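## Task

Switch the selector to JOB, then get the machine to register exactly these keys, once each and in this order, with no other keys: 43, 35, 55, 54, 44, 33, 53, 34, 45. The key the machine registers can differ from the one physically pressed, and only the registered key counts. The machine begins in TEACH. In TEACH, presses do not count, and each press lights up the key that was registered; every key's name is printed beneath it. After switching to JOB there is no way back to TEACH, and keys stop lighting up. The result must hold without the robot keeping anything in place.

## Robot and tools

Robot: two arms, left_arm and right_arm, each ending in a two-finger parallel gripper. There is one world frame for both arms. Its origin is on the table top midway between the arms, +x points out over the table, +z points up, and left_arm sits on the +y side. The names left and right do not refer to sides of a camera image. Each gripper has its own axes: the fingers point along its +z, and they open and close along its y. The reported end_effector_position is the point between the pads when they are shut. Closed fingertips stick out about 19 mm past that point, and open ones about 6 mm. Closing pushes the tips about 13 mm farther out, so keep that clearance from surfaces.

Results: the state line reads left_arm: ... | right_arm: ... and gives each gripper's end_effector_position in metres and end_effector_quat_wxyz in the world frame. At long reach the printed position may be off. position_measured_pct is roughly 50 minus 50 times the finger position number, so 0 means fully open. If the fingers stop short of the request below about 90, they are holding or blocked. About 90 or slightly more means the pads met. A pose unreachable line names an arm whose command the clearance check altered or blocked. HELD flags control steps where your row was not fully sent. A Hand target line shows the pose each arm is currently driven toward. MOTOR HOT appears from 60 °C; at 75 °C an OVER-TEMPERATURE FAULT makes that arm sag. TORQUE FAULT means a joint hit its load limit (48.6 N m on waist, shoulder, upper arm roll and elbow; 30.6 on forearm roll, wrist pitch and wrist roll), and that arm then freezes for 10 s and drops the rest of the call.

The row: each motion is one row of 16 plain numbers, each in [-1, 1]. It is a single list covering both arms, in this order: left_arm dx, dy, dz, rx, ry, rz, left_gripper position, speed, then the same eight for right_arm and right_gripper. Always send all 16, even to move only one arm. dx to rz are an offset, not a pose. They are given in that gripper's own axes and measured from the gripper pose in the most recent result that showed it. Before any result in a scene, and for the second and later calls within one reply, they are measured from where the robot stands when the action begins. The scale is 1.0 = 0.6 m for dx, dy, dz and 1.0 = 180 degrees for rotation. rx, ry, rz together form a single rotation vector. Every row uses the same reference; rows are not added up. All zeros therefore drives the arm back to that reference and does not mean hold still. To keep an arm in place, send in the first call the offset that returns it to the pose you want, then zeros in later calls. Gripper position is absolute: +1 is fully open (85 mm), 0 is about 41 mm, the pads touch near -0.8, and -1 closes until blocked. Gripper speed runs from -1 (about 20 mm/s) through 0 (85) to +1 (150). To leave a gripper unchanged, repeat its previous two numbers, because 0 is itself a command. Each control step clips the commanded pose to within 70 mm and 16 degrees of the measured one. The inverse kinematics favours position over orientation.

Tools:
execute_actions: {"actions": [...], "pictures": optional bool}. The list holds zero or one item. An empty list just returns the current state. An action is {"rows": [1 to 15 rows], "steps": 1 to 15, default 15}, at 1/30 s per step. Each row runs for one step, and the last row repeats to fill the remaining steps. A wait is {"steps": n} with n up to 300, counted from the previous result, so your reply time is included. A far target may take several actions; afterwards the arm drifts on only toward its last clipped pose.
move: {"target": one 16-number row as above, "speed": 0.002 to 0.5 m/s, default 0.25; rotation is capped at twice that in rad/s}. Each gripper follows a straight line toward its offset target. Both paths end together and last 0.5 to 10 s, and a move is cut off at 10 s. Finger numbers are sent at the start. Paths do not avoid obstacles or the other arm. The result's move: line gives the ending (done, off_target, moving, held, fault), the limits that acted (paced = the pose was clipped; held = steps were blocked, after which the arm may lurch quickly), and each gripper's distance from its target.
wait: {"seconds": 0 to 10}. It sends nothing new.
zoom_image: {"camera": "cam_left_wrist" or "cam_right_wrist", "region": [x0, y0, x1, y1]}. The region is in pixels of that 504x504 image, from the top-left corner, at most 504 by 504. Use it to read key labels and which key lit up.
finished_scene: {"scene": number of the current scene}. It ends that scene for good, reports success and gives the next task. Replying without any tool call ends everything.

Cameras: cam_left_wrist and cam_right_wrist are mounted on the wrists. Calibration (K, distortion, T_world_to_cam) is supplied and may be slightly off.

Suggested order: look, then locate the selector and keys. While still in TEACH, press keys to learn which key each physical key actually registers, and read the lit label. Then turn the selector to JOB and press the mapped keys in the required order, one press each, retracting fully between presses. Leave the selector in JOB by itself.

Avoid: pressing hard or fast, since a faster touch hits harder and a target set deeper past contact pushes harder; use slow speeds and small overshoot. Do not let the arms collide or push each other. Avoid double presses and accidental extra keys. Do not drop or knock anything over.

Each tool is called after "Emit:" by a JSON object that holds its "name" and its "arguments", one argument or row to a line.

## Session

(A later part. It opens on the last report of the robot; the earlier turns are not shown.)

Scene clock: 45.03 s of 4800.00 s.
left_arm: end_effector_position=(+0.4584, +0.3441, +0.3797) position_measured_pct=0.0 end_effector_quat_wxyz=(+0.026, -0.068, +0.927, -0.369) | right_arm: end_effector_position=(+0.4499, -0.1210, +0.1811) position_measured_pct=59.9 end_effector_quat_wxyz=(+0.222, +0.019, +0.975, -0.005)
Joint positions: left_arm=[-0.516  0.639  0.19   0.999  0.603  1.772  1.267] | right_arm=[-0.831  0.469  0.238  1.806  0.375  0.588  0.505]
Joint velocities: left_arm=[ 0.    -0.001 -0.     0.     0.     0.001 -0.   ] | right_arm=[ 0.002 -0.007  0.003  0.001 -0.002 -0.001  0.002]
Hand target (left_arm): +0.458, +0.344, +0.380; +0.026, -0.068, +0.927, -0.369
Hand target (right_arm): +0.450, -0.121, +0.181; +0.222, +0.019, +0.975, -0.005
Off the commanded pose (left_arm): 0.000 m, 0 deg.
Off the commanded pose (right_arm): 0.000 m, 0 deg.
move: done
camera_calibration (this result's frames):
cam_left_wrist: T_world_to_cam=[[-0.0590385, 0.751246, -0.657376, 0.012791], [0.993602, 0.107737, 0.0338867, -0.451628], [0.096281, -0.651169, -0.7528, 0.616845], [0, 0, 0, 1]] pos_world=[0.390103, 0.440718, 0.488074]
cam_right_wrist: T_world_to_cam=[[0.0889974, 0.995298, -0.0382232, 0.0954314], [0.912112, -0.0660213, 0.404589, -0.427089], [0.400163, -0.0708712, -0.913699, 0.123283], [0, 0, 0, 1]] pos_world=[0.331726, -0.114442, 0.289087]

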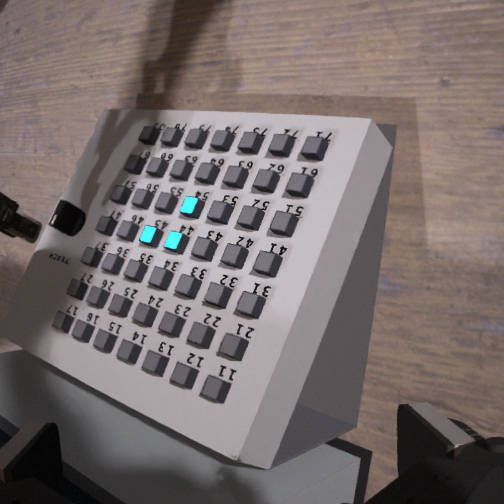

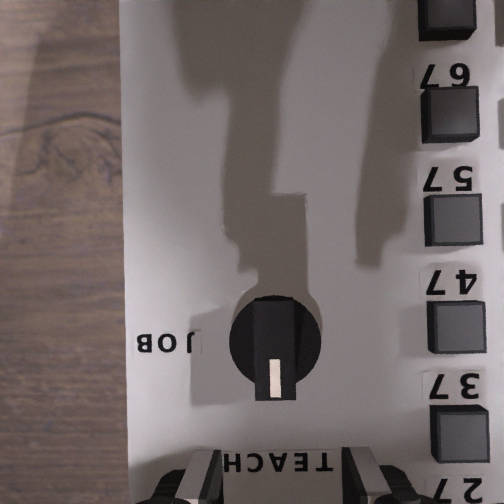

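Emit:
{"name": "move", "arguments": {
  "target": [0,0,0,0,0,0,1,0,0.054,-0.002,0,0,0,0,-0.2,0],
  "speed": 0.1
}}

Emit:
{"name": "move", "arguments": {
  "target": [0,0,0,0,0,0,1,0,0,0,0.062,0,0,0,-0.2,0],
  "speed": 0.05
}}

Emit:
{"name": "move", "arguments": {
  "target": [0,0,0,0,0,0,1,0,0,0,0,0,0,0.53,-0.5,0],
  "speed": 0.35
}}

Emit:
{"name": "move", "arguments": {
  "target": [0,0,0,0,0,0,1,0,0,0,-0.062,0,0,0,-0.2,1],
  "speed": 0.06
}}

Emit:
{"name": "move", "arguments": {
  "target": [0,0,0,0,0,0,1,0,0.329,0.023,0.03,0,0,-0.53,-1,0],
  "speed": 0.5
}}

Scene clock: 55.83 s of 4800.00 s.
left_arm: end_effector_position=(+0.4584, +0.3441, +0.3797) position_measured_pct=0.0 end_effector_quat_wxyz=(+0.026, -0.068, +0.927, -0.369) | right_arm: end_effector_position=(+0.4209, -0.1215, +0.1670) position_measured_pct=59.9 end_effector_quat_wxyz=(+0.222, +0.019, +0.975, -0.006)
Joint positions: left_arm=[-0.516  0.639  0.19   0.999  0.603  1.772  1.267] | right_arm=[-0.909  0.455  0.272  1.897  0.416  0.535  0.41 ]
Joint velocities: left_arm=[ 0.001 -0.001 -0.    -0.    -0.    -0.    -0.   ] | right_arm=[-0.006 -0.002 -0.004 -0.002  0.003 -0.    -0.004]
Hand target (left_arm): +0.458, +0.344, +0.380; +0.026, -0.068, +0.927, -0.369
Hand target (right_arm): +0.421, -0.121, +0.167; +0.222, +0.019, +0.975, -0.005
Off the commanded pose (left_arm): 0.000 m, 0 deg.
Off the commanded pose (right_arm): 0.000 m, 0 deg.
After step 90, 7.07 s passed at rest.
move: done
camera_calibration (this result's frames):
cam_left_wrist: T_world_to_cam=[[-0.0590396, 0.751246, -0.657377, 0.0127909], [0.993602, 0.107738, 0.0338864, -0.451629], [0.0962817, -0.65117, -0.7528, 0.616844], [0, 0, 0, 1]] pos_world=[0.390104, 0.440719, 0.488072]
cam_right_wrist: T_world_to_cam=[[0.0899863, 0.995203, -0.0383875, 0.0975276], [0.912148, -0.066879, 0.404367, -0.395006], [0.399859, -0.0714025, -0.913791, 0.12206], [0, 0, 0, 1]] pos_world=[0.302721, -0.114762, 0.275009]

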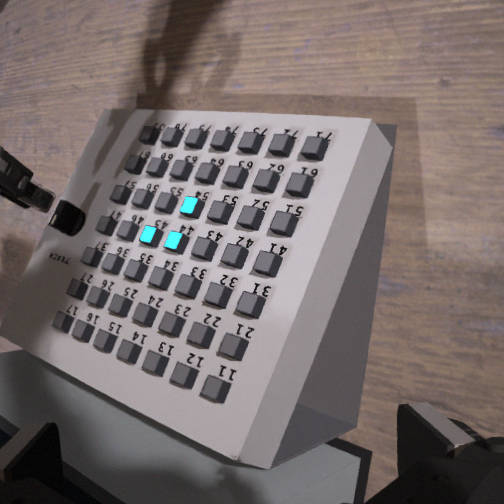

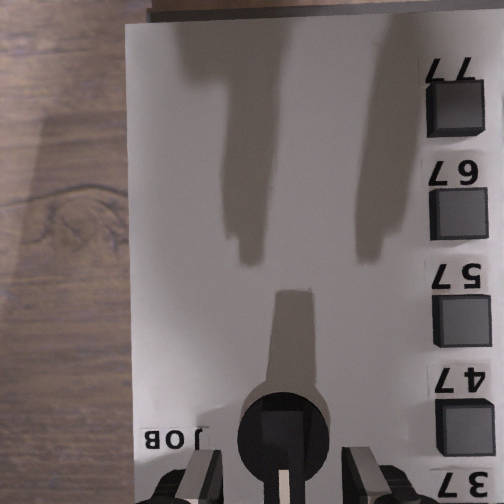

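Scene clock: 56.83 s of 4800.00 s.
left_arm: end_effector_position=(+0.4584, +0.3441, +0.3797) position_measured_pct=0.0 end_effector_quat_wxyz=(+0.026, -0.068, +0.927, -0.369) | right_arm: end_effector_position=(+0.4370, -0.1222, +0.1336) position_measured_pct=59.9 end_effector_quat_wxyz=(+0.222, +0.019, +0.975, -0.005)
Joint positions: left_arm=[-0.516  0.639  0.19   0.999  0.603  1.772  1.267] | right_arm=[-0.879  0.538  0.28   1.899  0.425  0.442  0.403]
Joint velocities: left_arm=[ 0.001  0.001  0.    -0.001 -0.     0.002  0.   ] | right_arm=[ 0.002  0.004  0.    -0.    -0.001 -0.     0.001]
Hand target (left_arm): +0.458, +0.344, +0.380; +0.026, -0.068, +0.927, -0.369
Hand target (right_arm): +0.437, -0.122, +0.133; +0.222, +0.019, +0.975, -0.006
Off the commanded pose (left_arm): 0.000 m, 0 deg.
Off the commanded pose (right_arm): 0.000 m, 0 deg.
move: done
camera_calibration (this result's frames):
cam_left_wrist: T_world_to_cam=[[-0.0590407, 0.751245, -0.657377, 0.0127909], [0.993601, 0.10774, 0.033886, -0.451631], [0.0962822, -0.651171, -0.752799, 0.616843], [0, 0, 0, 1]] pos_world=[0.390105, 0.440719, 0.488071]
cam_right_wrist: T_world_to_cam=[[0.0899569, 0.995219, -0.0380364, 0.0955236], [0.911983, -0.066965, 0.404726, -0.396234], [0.400243, -0.0710964, -0.913647, 0.0848978], [0, 0, 0, 1]] pos_world=[0.318786, -0.115565, 0.241566]

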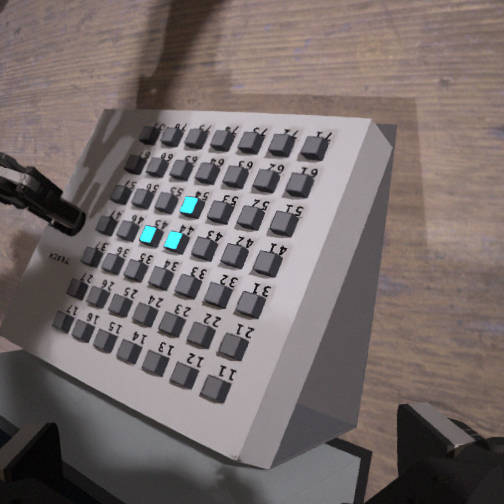

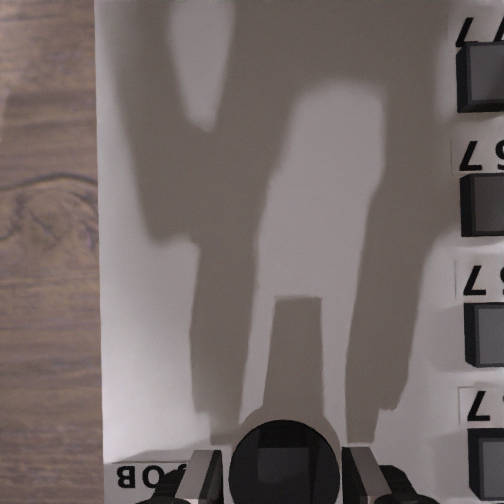

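Scene clock: 59.60 s of 4800.00 s.
left_arm: end_effector_position=(+0.4584, +0.3441, +0.3797) position_measured_pct=0.0 end_effector_quat_wxyz=(+0.026, -0.068, +0.927, -0.369) | right_arm: end_effector_position=(+0.4374, -0.1224, +0.1337) position_measured_pct=75.0 end_effector_quat_wxyz=(+0.154, +0.734, +0.642, +0.161)
Joint positions: left_arm=[-0.516  0.639  0.19   0.999  0.603  1.772  1.267] | right_arm=[-1.145  0.619  0.685  1.908 -0.175  0.399 -0.713]
Joint velocities: left_arm=[-0.     0.002  0.     0.     0.     0.001 -0.001] | right_arm=[-0.005  0.002 -0.002 -0.001  0.001 -0.001 -0.001]
Hand target (left_arm): +0.458, +0.344, +0.380; +0.026, -0.068, +0.927, -0.369
Hand target (right_arm): +0.437, -0.122, +0.134; +0.154, +0.734, +0.642, +0.161
Off the commanded pose (left_arm): 0.000 m, 0 deg.
Off the commanded pose (right_arm): 0.000 m, 0 deg.
move: done
camera_calibration (this result's frames):
cam_left_wrist: T_world_to_cam=[[-0.0590416, 0.751244, -0.657378, 0.012791], [0.993601, 0.107741, 0.0338857, -0.451632], [0.0962827, -0.651171, -0.752799, 0.616842], [0, 0, 0, 1]] pos_world=[0.390106, 0.44072, 0.48807]
cam_right_wrist: T_world_to_cam=[[0.910807, -0.158988, 0.380991, -0.460732], [-0.1391, -0.987092, -0.0793791, 0.0151946], [0.388693, 0.0193031, -0.921165, 0.101955], [0, 0, 0, 1]] pos_world=[0.382122, -0.0602206, 0.270658]

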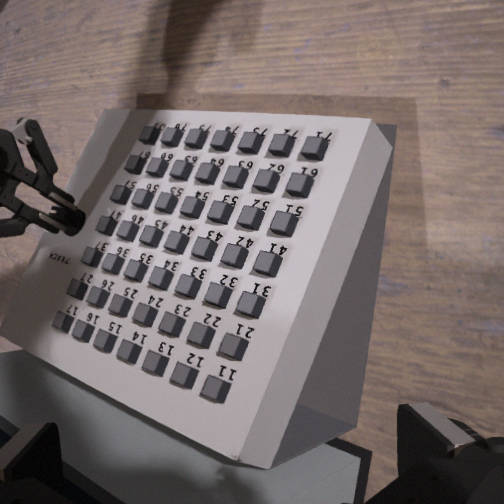

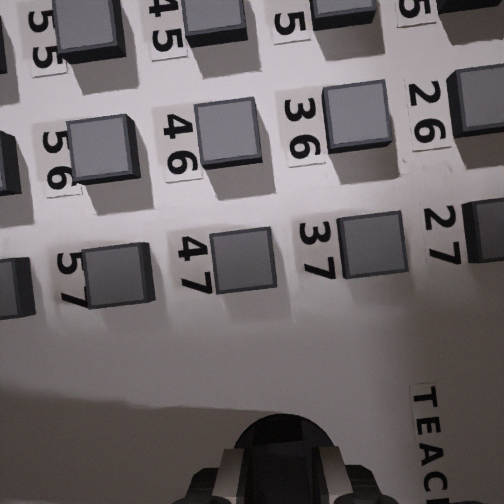

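Scene clock: 60.50 s of 4800.00 s.
left_arm: end_effector_position=(+0.4584, +0.3441, +0.3797) position_measured_pct=0.0 end_effector_quat_wxyz=(+0.026, -0.068, +0.927, -0.369) | right_arm: end_effector_position=(+0.4215, -0.1219, +0.1672) position_measured_pct=59.9 end_effector_quat_wxyz=(+0.154, +0.734, +0.642, +0.160)
Joint positions: left_arm=[-0.516  0.639  0.19   0.999  0.603  1.772  1.267] | right_arm=[-1.235  0.549  0.761  1.908 -0.133  0.484 -0.751]
Joint velocities: left_arm=[ 0.    -0.     0.     0.001  0.    -0.    -0.   ] | right_arm=[-0.008 -0.004 -0.003  0.     0.001  0.    -0.002]
Hand target (left_arm): +0.458, +0.344, +0.380; +0.026, -0.068, +0.927, -0.369
Hand target (right_arm): +0.421, -0.122, +0.167; +0.154, +0.734, +0.642, +0.161
Off the commanded pose (left_arm): 0.000 m, 0 deg.
Off the commanded pose (right_arm): 0.000 m, 0 deg.
move: done
camera_calibration (this result's frames):
cam_left_wrist: T_world_to_cam=[[-0.0590426, 0.751244, -0.657379, 0.012791], [0.993601, 0.107742, 0.0338855, -0.451633], [0.0962835, -0.651172, -0.752798, 0.616841], [0, 0, 0, 1]] pos_world=[0.390107, 0.44072, 0.488069]
cam_right_wrist: T_world_to_cam=[[0.910778, -0.159444, 0.380869, -0.458952], [-0.139744, -0.987029, -0.0790294, 0.0163569], [0.388529, 0.018754, -0.921246, 0.13896], [0, 0, 0, 1]] pos_world=[0.366299, -0.0596386, 0.304109]

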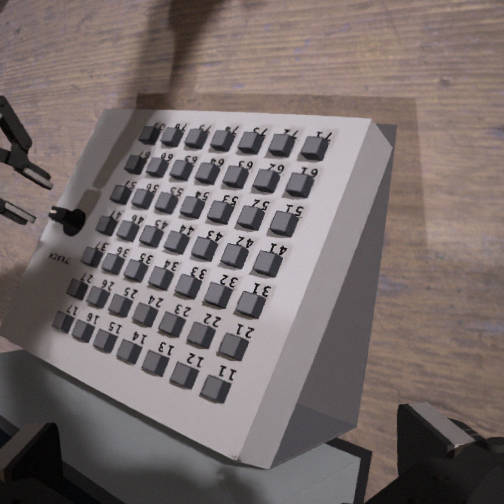

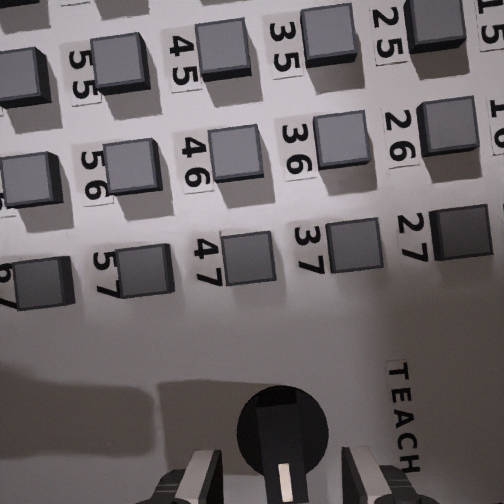

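Scene clock: 62.63 s of 4800.00 s.
left_arm: end_effector_position=(+0.4584, +0.3441, +0.3797) position_measured_pct=0.0 end_effector_quat_wxyz=(+0.026, -0.068, +0.927, -0.369) | right_arm: end_effector_position=(+0.4656, +0.0719, +0.1640) position_measured_pct=91.7 end_effector_quat_wxyz=(+0.221, +0.019, +0.975, -0.005)
Joint positions: left_arm=[-0.516  0.639  0.19   0.999  0.603  1.772  1.267] | right_arm=[-1.018  0.808  0.273  1.228  0.227  0.889  0.449]
Joint velocities: left_arm=[ 0.001  0.     0.     0.    -0.     0.001  0.001] | right_arm=[ 0.006  0.006  0.004 -0.004 -0.001  0.001  0.002]
Hand target (left_arm): +0.458, +0.344, +0.380; +0.026, -0.068, +0.927, -0.369
Hand target (right_arm): +0.466, +0.072, +0.164; +0.221, +0.020, +0.975, -0.005
Off the commanded pose (left_arm): 0.000 m, 0 deg.
Off the commanded pose (right_arm): 0.001 m, 0 deg.
move: done
camera_calibration (this result's frames):
cam_left_wrist: T_world_to_cam=[[-0.0590436, 0.751243, -0.65738, 0.0127912], [0.993601, 0.107743, 0.0338851, -0.451634], [0.096284, -0.651173, -0.752797, 0.61684], [0, 0, 0, 1]] pos_world=[0.390108, 0.44072, 0.488068]
cam_right_wrist: T_world_to_cam=[[0.0896856, 0.99527, -0.0373486, -0.0990954], [0.912502, -0.0670842, 0.403534, -0.421599], [0.39912, -0.0702719, -0.914202, 0.115539], [0, 0, 0, 1]] pos_world=[0.347483, 0.0784632, 0.272055]

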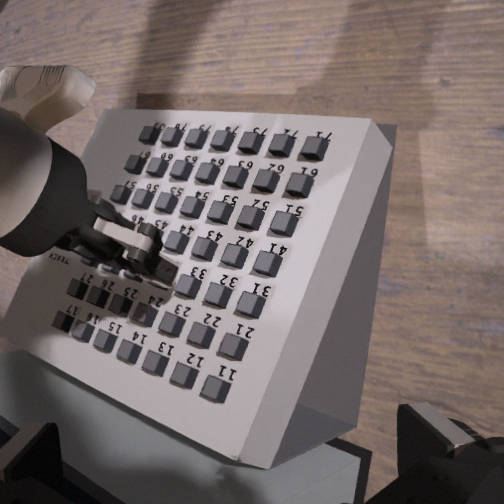

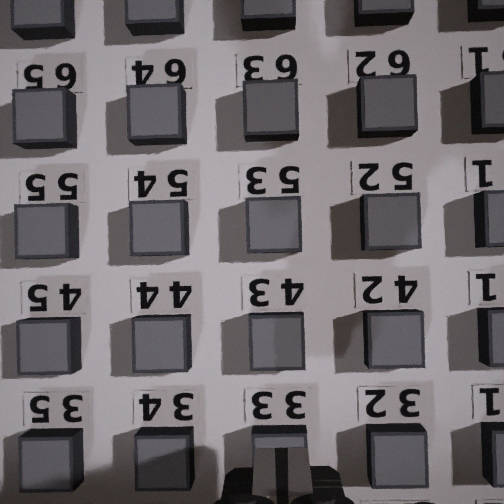

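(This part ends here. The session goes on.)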